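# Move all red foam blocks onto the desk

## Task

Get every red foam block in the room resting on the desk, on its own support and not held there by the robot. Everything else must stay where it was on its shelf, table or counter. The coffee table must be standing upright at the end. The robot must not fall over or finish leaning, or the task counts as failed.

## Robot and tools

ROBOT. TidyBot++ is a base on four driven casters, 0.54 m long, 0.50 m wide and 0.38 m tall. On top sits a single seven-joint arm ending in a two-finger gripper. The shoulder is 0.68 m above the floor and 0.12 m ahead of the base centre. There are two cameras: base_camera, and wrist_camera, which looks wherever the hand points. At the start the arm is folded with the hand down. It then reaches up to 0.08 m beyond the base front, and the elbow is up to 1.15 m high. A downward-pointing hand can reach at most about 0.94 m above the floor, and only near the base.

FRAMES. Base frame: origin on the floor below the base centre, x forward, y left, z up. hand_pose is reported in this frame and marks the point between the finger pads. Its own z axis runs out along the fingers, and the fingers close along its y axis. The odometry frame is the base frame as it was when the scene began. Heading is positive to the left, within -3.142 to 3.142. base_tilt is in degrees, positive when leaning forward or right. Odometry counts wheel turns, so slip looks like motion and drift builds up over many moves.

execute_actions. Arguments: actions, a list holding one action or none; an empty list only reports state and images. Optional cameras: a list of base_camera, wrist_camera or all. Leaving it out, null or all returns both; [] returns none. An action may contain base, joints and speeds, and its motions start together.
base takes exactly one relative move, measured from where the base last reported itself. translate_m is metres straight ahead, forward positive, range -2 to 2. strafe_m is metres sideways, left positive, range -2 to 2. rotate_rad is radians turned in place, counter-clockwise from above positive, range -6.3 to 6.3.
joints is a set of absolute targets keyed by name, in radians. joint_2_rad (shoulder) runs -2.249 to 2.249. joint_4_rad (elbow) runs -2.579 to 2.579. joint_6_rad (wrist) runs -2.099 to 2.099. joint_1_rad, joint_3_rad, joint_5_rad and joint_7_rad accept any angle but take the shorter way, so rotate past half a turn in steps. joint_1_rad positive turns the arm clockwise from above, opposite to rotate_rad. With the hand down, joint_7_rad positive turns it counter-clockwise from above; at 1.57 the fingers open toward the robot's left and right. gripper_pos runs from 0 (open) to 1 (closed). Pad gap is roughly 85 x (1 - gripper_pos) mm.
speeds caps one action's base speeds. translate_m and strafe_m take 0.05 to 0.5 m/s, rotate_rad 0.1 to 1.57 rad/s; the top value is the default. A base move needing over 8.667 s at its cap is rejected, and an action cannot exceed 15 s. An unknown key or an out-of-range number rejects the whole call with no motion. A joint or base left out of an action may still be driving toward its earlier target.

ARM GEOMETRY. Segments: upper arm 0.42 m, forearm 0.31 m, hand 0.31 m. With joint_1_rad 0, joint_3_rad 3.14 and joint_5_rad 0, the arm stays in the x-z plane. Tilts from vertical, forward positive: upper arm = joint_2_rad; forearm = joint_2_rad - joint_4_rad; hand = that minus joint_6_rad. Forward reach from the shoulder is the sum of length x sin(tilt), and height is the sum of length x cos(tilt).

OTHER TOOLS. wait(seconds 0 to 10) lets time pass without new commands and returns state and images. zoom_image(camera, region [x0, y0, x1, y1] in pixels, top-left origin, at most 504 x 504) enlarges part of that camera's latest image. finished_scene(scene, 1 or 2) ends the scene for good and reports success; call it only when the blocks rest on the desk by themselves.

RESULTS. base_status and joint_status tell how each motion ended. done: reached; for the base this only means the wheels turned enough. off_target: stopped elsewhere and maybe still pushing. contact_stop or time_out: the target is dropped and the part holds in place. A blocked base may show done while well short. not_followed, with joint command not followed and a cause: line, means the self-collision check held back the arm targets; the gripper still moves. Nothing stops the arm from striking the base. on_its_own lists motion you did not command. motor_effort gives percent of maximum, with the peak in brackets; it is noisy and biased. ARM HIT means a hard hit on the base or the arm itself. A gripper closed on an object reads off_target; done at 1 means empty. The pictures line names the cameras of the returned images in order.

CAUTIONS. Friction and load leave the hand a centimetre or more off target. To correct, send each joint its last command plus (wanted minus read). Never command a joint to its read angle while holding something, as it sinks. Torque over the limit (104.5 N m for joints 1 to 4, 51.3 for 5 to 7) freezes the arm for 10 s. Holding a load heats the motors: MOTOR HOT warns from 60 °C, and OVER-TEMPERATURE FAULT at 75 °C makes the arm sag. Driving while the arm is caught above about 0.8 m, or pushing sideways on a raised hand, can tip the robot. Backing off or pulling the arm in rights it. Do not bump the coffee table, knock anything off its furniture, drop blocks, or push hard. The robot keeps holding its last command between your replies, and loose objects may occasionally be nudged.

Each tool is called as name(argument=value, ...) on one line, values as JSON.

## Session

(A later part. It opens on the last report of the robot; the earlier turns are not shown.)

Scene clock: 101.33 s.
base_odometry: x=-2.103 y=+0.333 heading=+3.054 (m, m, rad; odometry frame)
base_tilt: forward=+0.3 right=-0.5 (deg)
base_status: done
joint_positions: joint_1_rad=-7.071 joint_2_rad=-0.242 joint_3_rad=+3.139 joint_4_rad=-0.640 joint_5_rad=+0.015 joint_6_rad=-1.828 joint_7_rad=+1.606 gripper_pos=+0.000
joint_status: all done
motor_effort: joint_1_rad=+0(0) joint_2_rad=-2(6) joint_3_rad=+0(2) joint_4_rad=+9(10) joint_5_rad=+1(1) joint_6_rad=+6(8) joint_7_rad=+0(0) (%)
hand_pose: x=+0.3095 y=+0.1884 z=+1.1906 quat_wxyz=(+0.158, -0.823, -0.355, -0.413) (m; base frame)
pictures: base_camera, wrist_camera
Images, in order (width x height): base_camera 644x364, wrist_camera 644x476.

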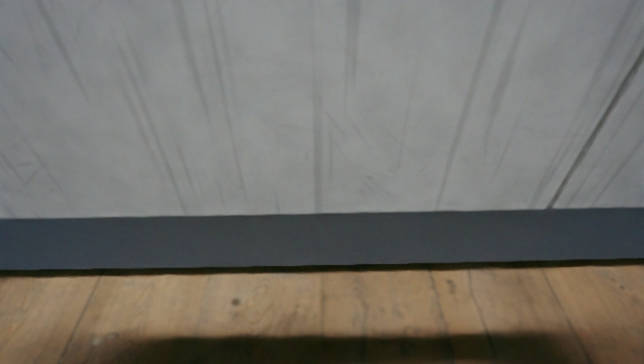

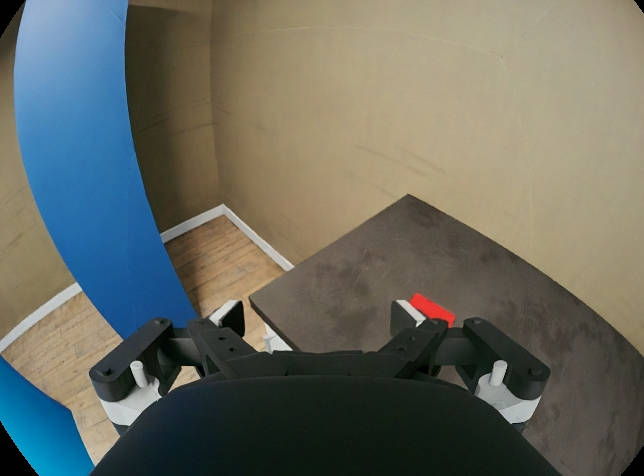

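execute_actions(actions=[{"base": {"translate_m": 0.08}, "joints": {"joint_1_rad": -0.385, "joint_2_rad": 0.146, "joint_4_rad": -0.757, "joint_6_rad": -2.005, "joint_7_rad": 2.88}}])

Scene clock: 107.63 s.
base_odometry: x=-2.183 y=+0.340 heading=+3.054 (m, m, rad; odometry frame)
base_tilt: forward=+0.3 right=-0.5 (deg)
base_status: done
joint_positions: joint_1_rad=-6.677 joint_2_rad=+0.141 joint_3_rad=+3.139 joint_4_rad=-0.744 joint_5_rad=+0.015 joint_6_rad=-1.982 joint_7_rad=+2.853 gripper_pos=+0.000
joint_status: all done
motor_effort: joint_1_rad=+0(0) joint_2_rad=-21(22) joint_3_rad=+0(1) joint_4_rad=+13(14) joint_5_rad=+1(2) joint_6_rad=+2(6) joint_7_rad=+1(0) (%)
hand_pose: x=+0.4767 y=+0.1465 z=+0.9980 quat_wxyz=(-0.064, -0.664, -0.735, -0.121) (m; base frame)
pictures: base_camera, wrist_camera
Images, in order (width x height): base_camera 644x364, wrist_camera 644x476.

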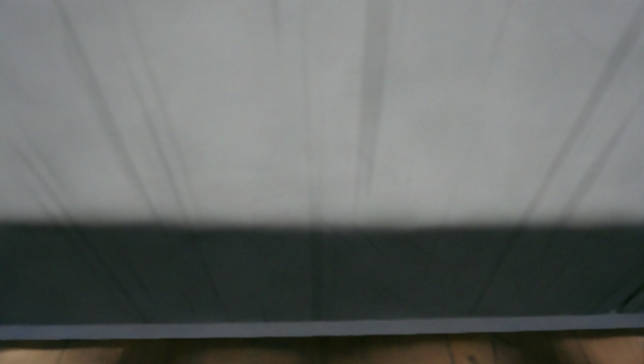

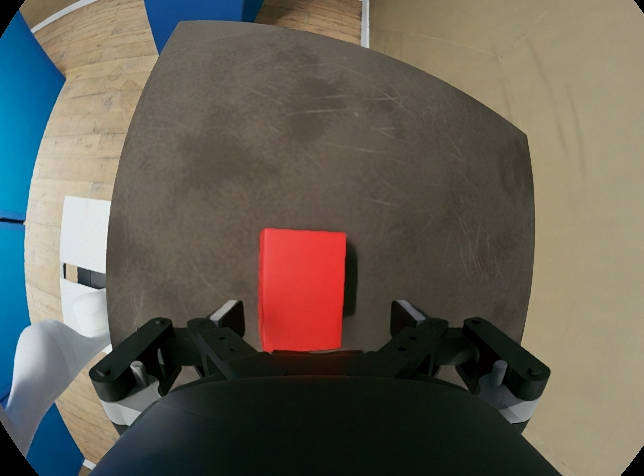

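zoom_image(camera="wrist_camera", region=[220, 200, 420, 370])

Region (220, 200, 420, 370) of wrist_camera's 644x476 image, scaled by 2.520; it fills the top 428 rows of this view, and the rest is white.

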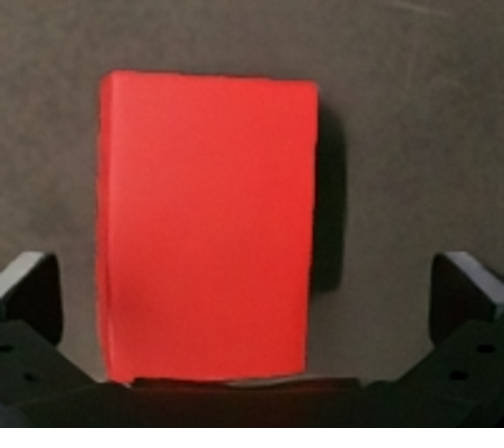

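execute_actions(actions=[{"joints": {"joint_1_rad": -0.425, "joint_2_rad": 0.217, "joint_4_rad": -0.863, "joint_7_rad": 2.78}}], cameras=["wrist_camera"])

Scene clock: 111.27 s.
base_odometry: x=-2.183 y=+0.340 heading=+3.054 (m, m, rad; odometry frame)
base_tilt: forward=+0.3 right=-0.5 (deg)
base_status: not commanded
joint_positions: joint_1_rad=-6.698 joint_2_rad=+0.213 joint_3_rad=+3.139 joint_4_rad=-0.852 joint_5_rad=+0.015 joint_6_rad=-1.983 joint_7_rad=+2.813 gripper_pos=+0.000
joint_status: all done
motor_effort: joint_1_rad=+0(0) joint_2_rad=-24(27) joint_3_rad=+0(1) joint_4_rad=+14(13) joint_5_rad=+0(1) joint_6_rad=-1(1) joint_7_rad=+0(0) (%)
hand_pose: x=+0.4793 y=+0.1564 z=+0.9356 quat_wxyz=(-0.025, -0.677, -0.735, -0.040) (m; base frame)
pictures: wrist_camera
Images, in order (width x height): wrist_camera 644x476.

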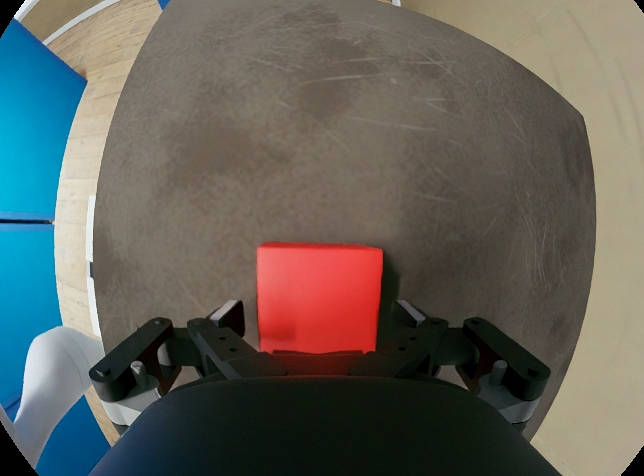

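execute_actions(actions=[{"joints": {"gripper_pos": 0.6}}], cameras=["wrist_camera"])

Scene clock: 126.50 s.
base_odometry: x=-2.183 y=+0.340 heading=+3.054 (m, m, rad; odometry frame)
base_tilt: forward=+0.3 right=-0.5 (deg)
base_status: not commanded
joint_positions: joint_1_rad=-6.698 joint_2_rad=+0.208 joint_3_rad=+3.139 joint_4_rad=-0.849 joint_5_rad=+0.015 joint_6_rad=-1.983 joint_7_rad=+2.813 gripper_pos=+0.388
joint_status: gripper_pos off_target (ended at +0.388, target +0.600)
motor_effort: joint_1_rad=+0(0) joint_2_rad=-23(24) joint_3_rad=+0(0) joint_4_rad=+13(14) joint_5_rad=+0(0) joint_6_rad=+1(7) joint_7_rad=+0(0) (%)
hand_pose: x=+0.4786 y=+0.1561 z=+0.9384 quat_wxyz=(-0.026, -0.677, -0.735, -0.044) (m; base frame)
pictures: wrist_camera
Images, in order (width x height): wrist_camera 644x476.

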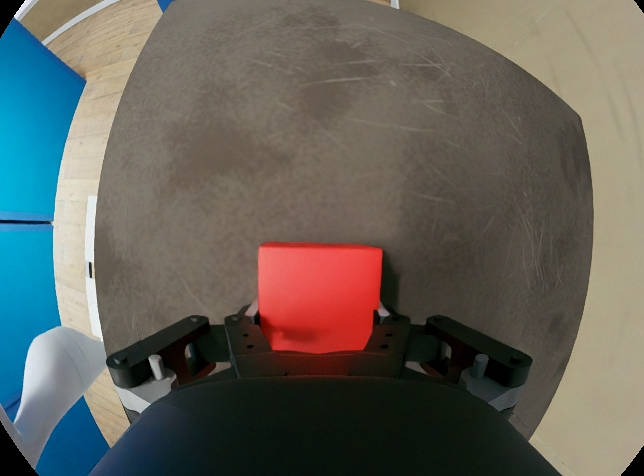

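execute_actions(actions=[{"joints": {"joint_1_rad": -1.05, "joint_2_rad": 0.1, "joint_4_rad": -0.6, "joint_6_rad": -1.55, "joint_7_rad": 1.57}}], cameras=["wrist_camera"])

Scene clock: 130.27 s.
base_odometry: x=-2.183 y=+0.340 heading=+3.054 (m, m, rad; odometry frame)
base_tilt: forward=+0.3 right=-0.5 (deg)
base_status: not commanded
joint_positions: joint_1_rad=-7.324 joint_2_rad=+0.115 joint_3_rad=+3.139 joint_4_rad=-0.615 joint_5_rad=+0.015 joint_6_rad=-1.571 joint_7_rad=+1.601 gripper_pos=+0.388
joint_status: all done
motor_effort: joint_1_rad=+0(2) joint_2_rad=-20(25) joint_3_rad=+0(1) joint_4_rad=+13(14) joint_5_rad=+0(1) joint_6_rad=+6(6) joint_7_rad=+0(0) (%)
hand_pose: x=+0.3687 y=+0.4216 z=+1.1261 quat_wxyz=(+0.192, -0.786, -0.464, -0.360) (m; base frame)
pictures: wrist_camera
Images, in order (width x height): wrist_camera 644x476.

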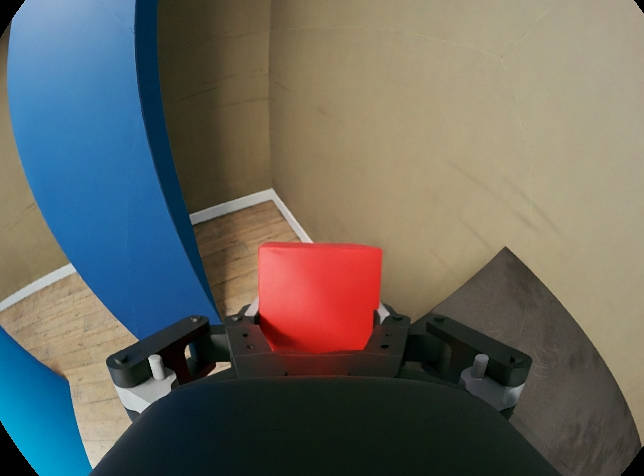

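execute_actions(actions=[{"base": {"translate_m": -0.63}, "joints": {"joint_1_rad": -1.25, "joint_2_rad": 0.25, "joint_4_rad": -0.6, "joint_6_rad": -1.85, "joint_7_rad": 0.5}}])

Scene clock: 137.67 s.
base_odometry: x=-1.555 y=+0.285 heading=+3.054 (m, m, rad; odometry frame)
base_tilt: forward=+0.3 right=-0.5 (deg)
base_status: done
joint_positions: joint_1_rad=-7.530 joint_2_rad=+0.247 joint_3_rad=+3.140 joint_4_rad=-0.614 joint_5_rad=+0.015 joint_6_rad=-1.832 joint_7_rad=+0.516 gripper_pos=+0.388
joint_status: all done
motor_effort: joint_1_rad=+0(2) joint_2_rad=-25(28) joint_3_rad=+0(2) joint_4_rad=+13(15) joint_5_rad=+0(1) joint_6_rad=+4(6) joint_7_rad=+0(1) (%)
hand_pose: x=+0.2731 y=+0.4507 z=+1.0144 quat_wxyz=(+0.201, -0.971, -0.091, -0.096) (m; base frame)
pictures: base_camera, wrist_camera
Images, in order (width x height): base_camera 644x364, wrist_camera 644x476.

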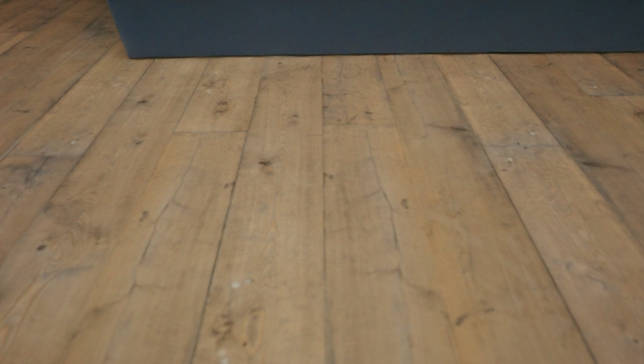

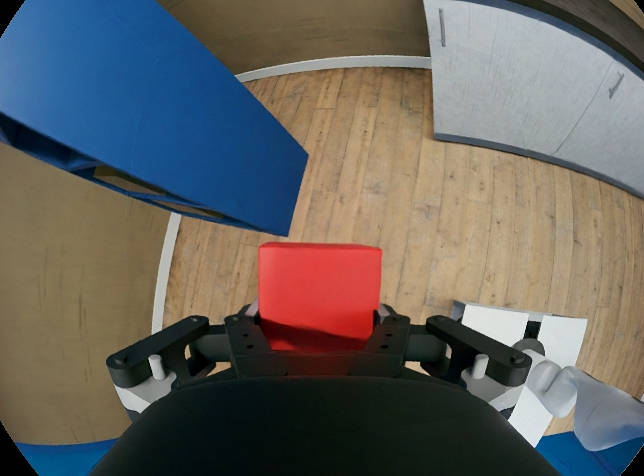

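execute_actions(actions=[{"base": {"strafe_m": 1.55}, "joints": {"joint_1_rad": 0.4, "joint_2_rad": -0.9, "joint_4_rad": -2.5, "joint_6_rad": -0.9, "joint_7_rad": 1.57}}])

Scene clock: 143.87 s.
base_odometry: x=-1.691 y=-1.259 heading=+3.054 (m, m, rad; odometry frame)
base_tilt: forward=+0.2 right=-0.5 (deg)
base_status: done
joint_positions: joint_1_rad=-5.893 joint_2_rad=-0.880 joint_3_rad=+3.140 joint_4_rad=-2.489 joint_5_rad=+0.015 joint_6_rad=-0.924 joint_7_rad=+1.535 gripper_pos=+0.388
joint_status: all done
motor_effort: joint_1_rad=+0(1) joint_2_rad=+9(25) joint_3_rad=+1(1) joint_4_rad=+18(20) joint_5_rad=+1(0) joint_6_rad=+5(4) joint_7_rad=+0(0) (%)
hand_pose: x=+0.2735 y=-0.0658 z=+0.6826 quat_wxyz=(-0.060, -0.933, +0.198, -0.294) (m; base frame)
pictures: base_camera, wrist_camera
Images, in order (width x height): base_camera 644x364, wrist_camera 644x476.

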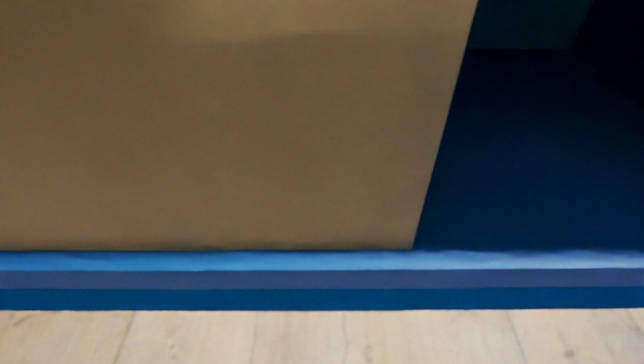

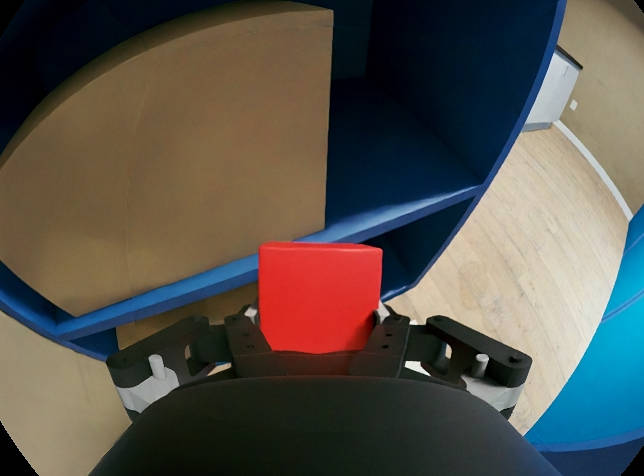

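execute_actions(actions=[{"base": {"translate_m": -2.0}, "joints": {"joint_1_rad": 0.4, "joint_2_rad": -0.3, "joint_4_rad": -0.7, "joint_6_rad": -2.0}}])

Scene clock: 150.30 s.
base_odometry: x=+0.302 y=-1.433 heading=+3.054 (m, m, rad; odometry frame)
base_tilt: forward=+0.2 right=-0.5 (deg)
base_status: done
joint_positions: joint_1_rad=-5.893 joint_2_rad=-0.316 joint_3_rad=+3.140 joint_4_rad=-0.714 joint_5_rad=+0.015 joint_6_rad=-1.981 joint_7_rad=+1.535 gripper_pos=+0.388
joint_status: all done
motor_effort: joint_1_rad=+0(0) joint_2_rad=+2(11) joint_3_rad=+0(1) joint_4_rad=+9(18) joint_5_rad=+1(1) joint_6_rad=+6(5) joint_7_rad=+0(0) (%)
hand_pose: x=+0.3085 y=-0.0805 z=+1.1464 quat_wxyz=(-0.071, -0.906, +0.200, -0.365) (m; base frame)
pictures: base_camera, wrist_camera
Images, in order (width x height): base_camera 644x364, wrist_camera 644x476.

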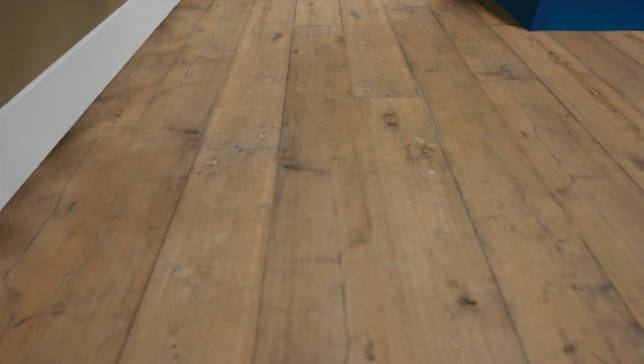

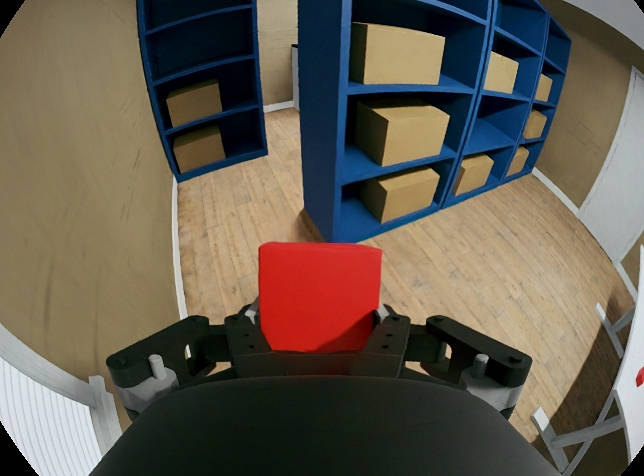

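zoom_image(camera="wrist_camera", region=[430, 0, 644, 230])

Region (430, 0, 644, 230) of wrist_camera's 644x476 image, scaled by 2.191; it fills the left 469 columns of this view, and the rest is white.

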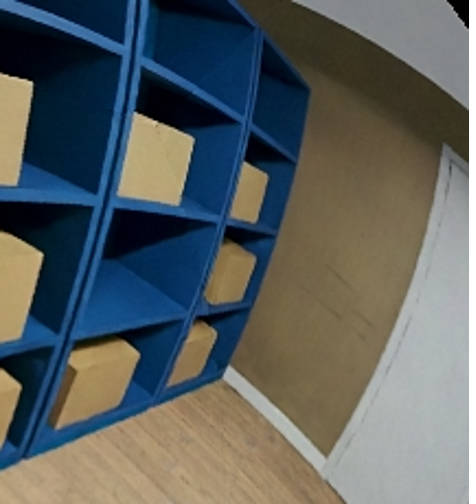

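execute_actions(actions=[{"base": {"strafe_m": -1.85}, "joints": {"joint_1_rad": 3.15, "joint_2_rad": 0.546, "joint_4_rad": -0.794, "joint_6_rad": -1.80}}])

Scene clock: 157.23 s.
base_odometry: x=+0.464 y=+0.410 heading=+3.054 (m, m, rad; odometry frame)
base_tilt: forward=+0.2 right=-0.4 (deg)
base_status: done
joint_positions: joint_1_rad=-3.138 joint_2_rad=+0.530 joint_3_rad=+3.140 joint_4_rad=-0.778 joint_5_rad=+0.014 joint_6_rad=-1.822 joint_7_rad=+1.535 gripper_pos=+0.388
joint_status: all done
motor_effort: joint_1_rad=+0(3) joint_2_rad=-37(38) joint_3_rad=+0(2) joint_4_rad=+14(15) joint_5_rad=+0(2) joint_6_rad=+0(4) joint_7_rad=+0(1) (%)
hand_pose: x=-0.4008 y=+0.0043 z=+0.8153 quat_wxyz=(-0.006, +0.021, +1.000, +0.007) (m; base frame)
pictures: base_camera, wrist_camera
Images, in order (width x height): base_camera 644x364, wrist_camera 644x476.

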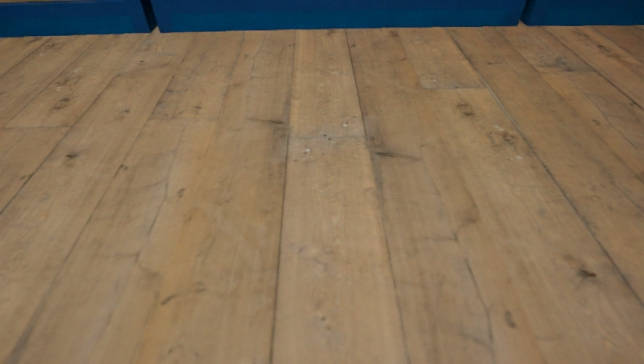

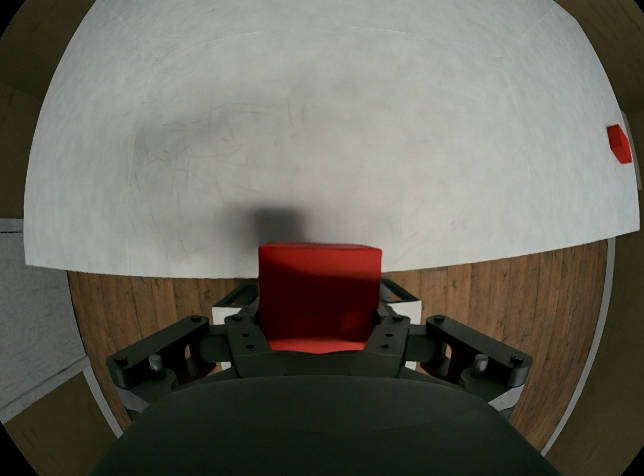

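execute_actions(actions=[{"base": {"translate_m": -0.22}, "joints": {"joint_2_rad": 0.535, "joint_4_rad": -1.002, "joint_6_rad": -1.60}}], cameras=["wrist_camera"])

Scene clock: 160.10 s.
base_odometry: x=+0.683 y=+0.391 heading=+3.055 (m, m, rad; odometry frame)
base_tilt: forward=+0.2 right=-0.5 (deg)
base_status: done
joint_positions: joint_1_rad=-3.138 joint_2_rad=+0.532 joint_3_rad=+3.140 joint_4_rad=-0.987 joint_5_rad=+0.014 joint_6_rad=-1.619 joint_7_rad=+1.535 gripper_pos=+0.388
joint_status: all done
motor_effort: joint_1_rad=+0(1) joint_2_rad=-36(41) joint_3_rad=-1(1) joint_4_rad=+14(17) joint_5_rad=+1(0) joint_6_rad=-2(2) joint_7_rad=+0(1) (%)
hand_pose: x=-0.4094 y=+0.0044 z=+0.7492 quat_wxyz=(-0.002, +0.019, +1.000, +0.007) (m; base frame)
pictures: wrist_camera
Images, in order (width x height): wrist_camera 644x476.

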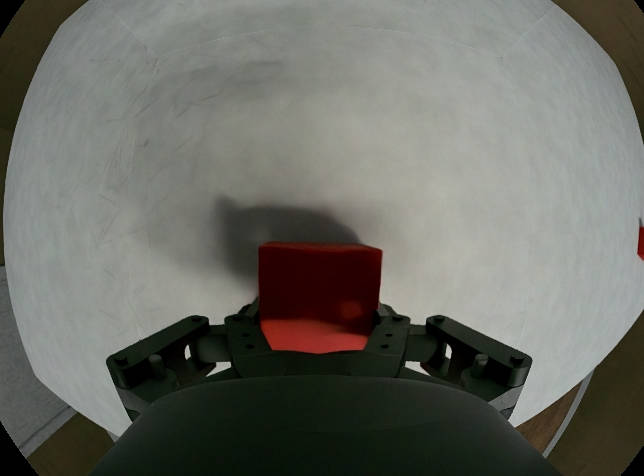

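execute_actions(actions=[{"joints": {"gripper_pos": 0.0}}], cameras=["wrist_camera"])

execute_actions(actions=[{"joints": {"joint_2_rad": 0.38}}], cameras=["wrist_camera"])

Scene clock: 161.37 s.
base_odometry: x=+0.683 y=+0.391 heading=+3.055 (m, m, rad; odometry frame)
base_tilt: forward=+0.2 right=-0.5 (deg)
base_status: not commanded
joint_positions: joint_1_rad=-3.138 joint_2_rad=+0.532 joint_3_rad=+3.140 joint_4_rad=-0.988 joint_5_rad=+0.014 joint_6_rad=-1.619 joint_7_rad=+1.535 gripper_pos=+0.000
joint_status: all done
motor_effort: joint_1_rad=+0(0) joint_2_rad=-37(37) joint_3_rad=+0(1) joint_4_rad=+16(15) joint_5_rad=+1(1) joint_6_rad=-1(1) joint_7_rad=+0(0) (%)
hand_pose: x=-0.4093 y=+0.0044 z=+0.7490 quat_wxyz=(-0.001, +0.019, +1.000, +0.007) (m; base frame)
pictures: wrist_camera
Images, in order (width x height): wrist_camera 644x476.

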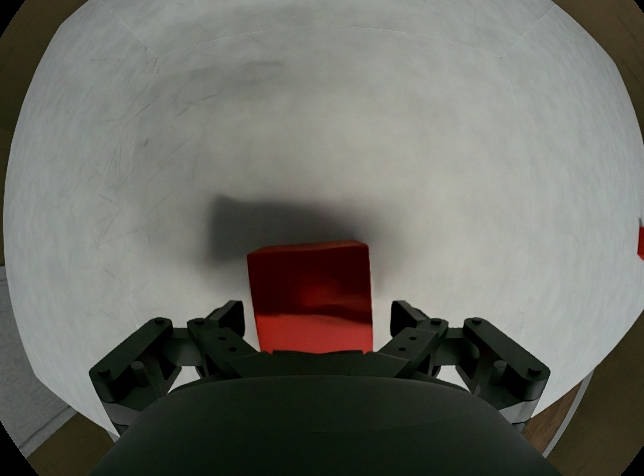

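Scene clock: 162.50 s.
base_odometry: x=+0.683 y=+0.391 heading=+3.055 (m, m, rad; odometry frame)
base_tilt: forward=+0.2 right=-0.5 (deg)
base_status: not commanded
joint_positions: joint_1_rad=-3.138 joint_2_rad=+0.378 joint_3_rad=+3.140 joint_4_rad=-0.990 joint_5_rad=+0.014 joint_6_rad=-1.619 joint_7_rad=+1.535 gripper_pos=+0.000
joint_status: all done
motor_effort: joint_1_rad=+0(0) joint_2_rad=-32(39) joint_3_rad=+0(1) joint_4_rad=+16(16) joint_5_rad=+1(1) joint_6_rad=-1(1) joint_7_rad=+0(1) (%)
hand_pose: x=-0.3921 y=+0.0043 z=+0.8283 quat_wxyz=(-0.077, +0.020, +0.997, +0.006) (m; base frame)
pictures: wrist_camera
Images, in order (width x height): wrist_camera 644x476.

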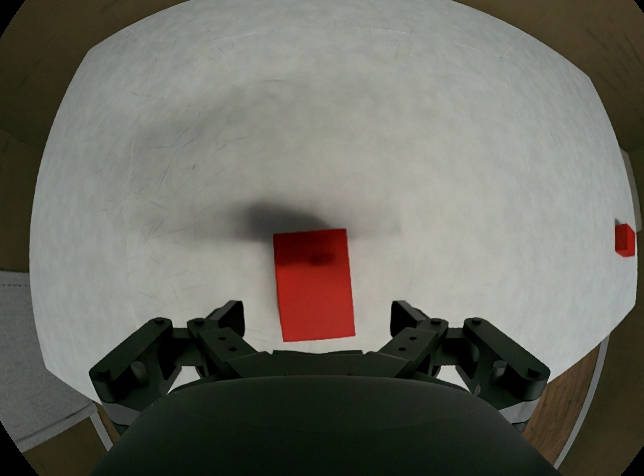

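execute_actions(actions=[{"base": {"translate_m": 0.2}, "joints": {"joint_1_rad": 1.0, "joint_2_rad": 0.3, "joint_4_rad": -0.5, "joint_6_rad": -1.3}}], cameras=["wrist_camera"])

Scene clock: 167.23 s.
base_odometry: x=+0.484 y=+0.408 heading=+3.054 (m, m, rad; odometry frame)
base_tilt: forward=+0.3 right=-0.4 (deg)
base_status: done
joint_positions: joint_1_rad=-5.277 joint_2_rad=+0.321 joint_3_rad=+3.140 joint_4_rad=-0.517 joint_5_rad=+0.014 joint_6_rad=-1.322 joint_7_rad=+1.535 gripper_pos=+0.000
joint_status: all done
motor_effort: joint_1_rad=+0(3) joint_2_rad=-29(35) joint_3_rad=-1(2) joint_4_rad=+15(17) joint_5_rad=+0(0) joint_6_rad=+6(6) joint_7_rad=+0(1) (%)
hand_pose: x=+0.4513 y=-0.5296 z=+1.1185 quat_wxyz=(-0.226, -0.764, +0.440, -0.414) (m; base frame)
pictures: wrist_camera
Images, in order (width x height): wrist_camera 644x476.

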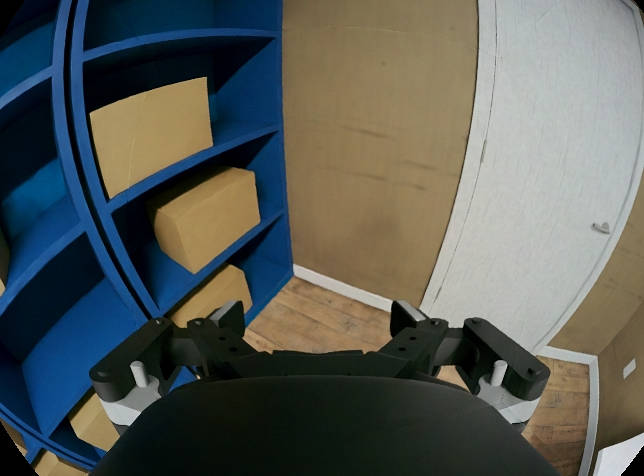

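execute_actions(actions=[{"base": {"strafe_m": -0.8}, "joints": {"joint_1_rad": 0.15, "joint_2_rad": -0.35, "joint_4_rad": -0.75, "joint_6_rad": -1.85}}], cameras=["wrist_camera"])

Scene clock: 171.07 s.
base_odometry: x=+0.553 y=+1.205 heading=+3.055 (m, m, rad; odometry frame)
base_tilt: forward=+0.2 right=-0.5 (deg)
base_status: done
joint_positions: joint_1_rad=-6.122 joint_2_rad=-0.340 joint_3_rad=+3.140 joint_4_rad=-0.732 joint_5_rad=+0.014 joint_6_rad=-1.830 joint_7_rad=+1.535 gripper_pos=+0.000
joint_status: all done
motor_effort: joint_1_rad=+0(2) joint_2_rad=+2(32) joint_3_rad=+0(2) joint_4_rad=+9(16) joint_5_rad=+1(2) joint_6_rad=+5(7) joint_7_rad=+0(0) (%)
hand_pose: x=+0.3429 y=-0.0386 z=+1.1801 quat_wxyz=(-0.033, -0.892, +0.092, -0.442) (m; base frame)
pictures: wrist_camera
Images, in order (width x height): wrist_camera 644x476.

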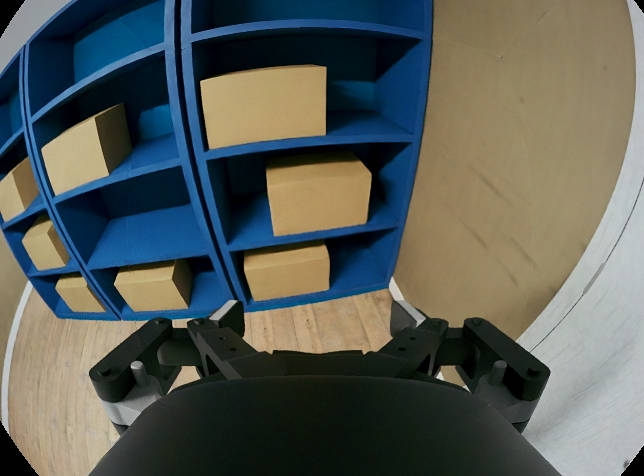

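zoom_image(camera="wrist_camera", region=[160, 0, 460, 330])

zoom_image(camera="wrist_camera", region=[0, 60, 260, 340])

Region (160, 0, 460, 330) of wrist_camera's 644x476 image, scaled by 1.527; it fills the left 458 columns of this view, and the rest is white.

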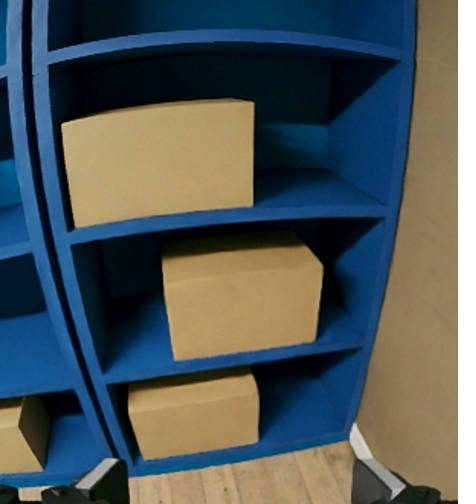

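Region (0, 60, 260, 340) of wrist_camera's 644x476 image, scaled by 1.800; it fills the left 468 columns of this view, and the rest is white.

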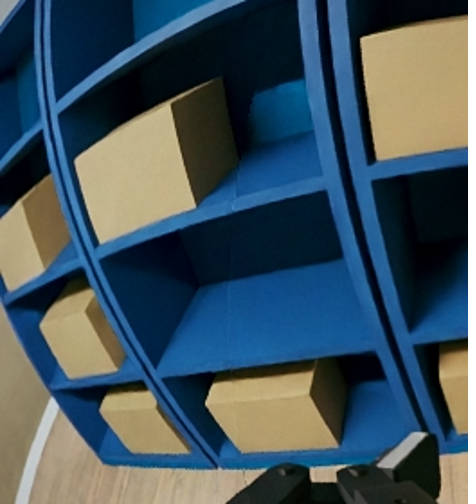

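execute_actions(actions=[{"joints": {"joint_1_rad": -0.4, "joint_2_rad": -0.05, "joint_4_rad": -0.05, "joint_6_rad": -1.35}}], cameras=["wrist_camera"])

Scene clock: 174.37 s.
base_odometry: x=+0.553 y=+1.205 heading=+3.055 (m, m, rad; odometry frame)
base_tilt: forward=+0.3 right=-0.5 (deg)
base_status: not commanded
joint_positions: joint_1_rad=-6.671 joint_2_rad=-0.071 joint_3_rad=+3.140 joint_4_rad=-0.065 joint_5_rad=+0.014 joint_6_rad=-1.369 joint_7_rad=+1.535 gripper_pos=+0.000
joint_status: all done
motor_effort: joint_1_rad=+0(0) joint_2_rad=-2(2) joint_3_rad=+0(0) joint_4_rad=+4(10) joint_5_rad=+0(1) joint_6_rad=+7(7) joint_7_rad=+0(0) (%)
hand_pose: x=+0.3720 y=+0.1008 z=+1.4801 quat_wxyz=(+0.158, -0.621, -0.107, -0.760) (m; base frame)
pictures: wrist_camera
Images, in order (width x height): wrist_camera 644x476.

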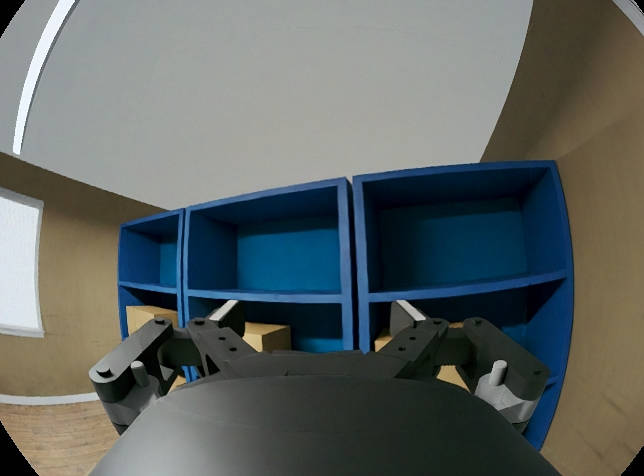

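finished_scene(scene=1)

The scene is finished: the task was done.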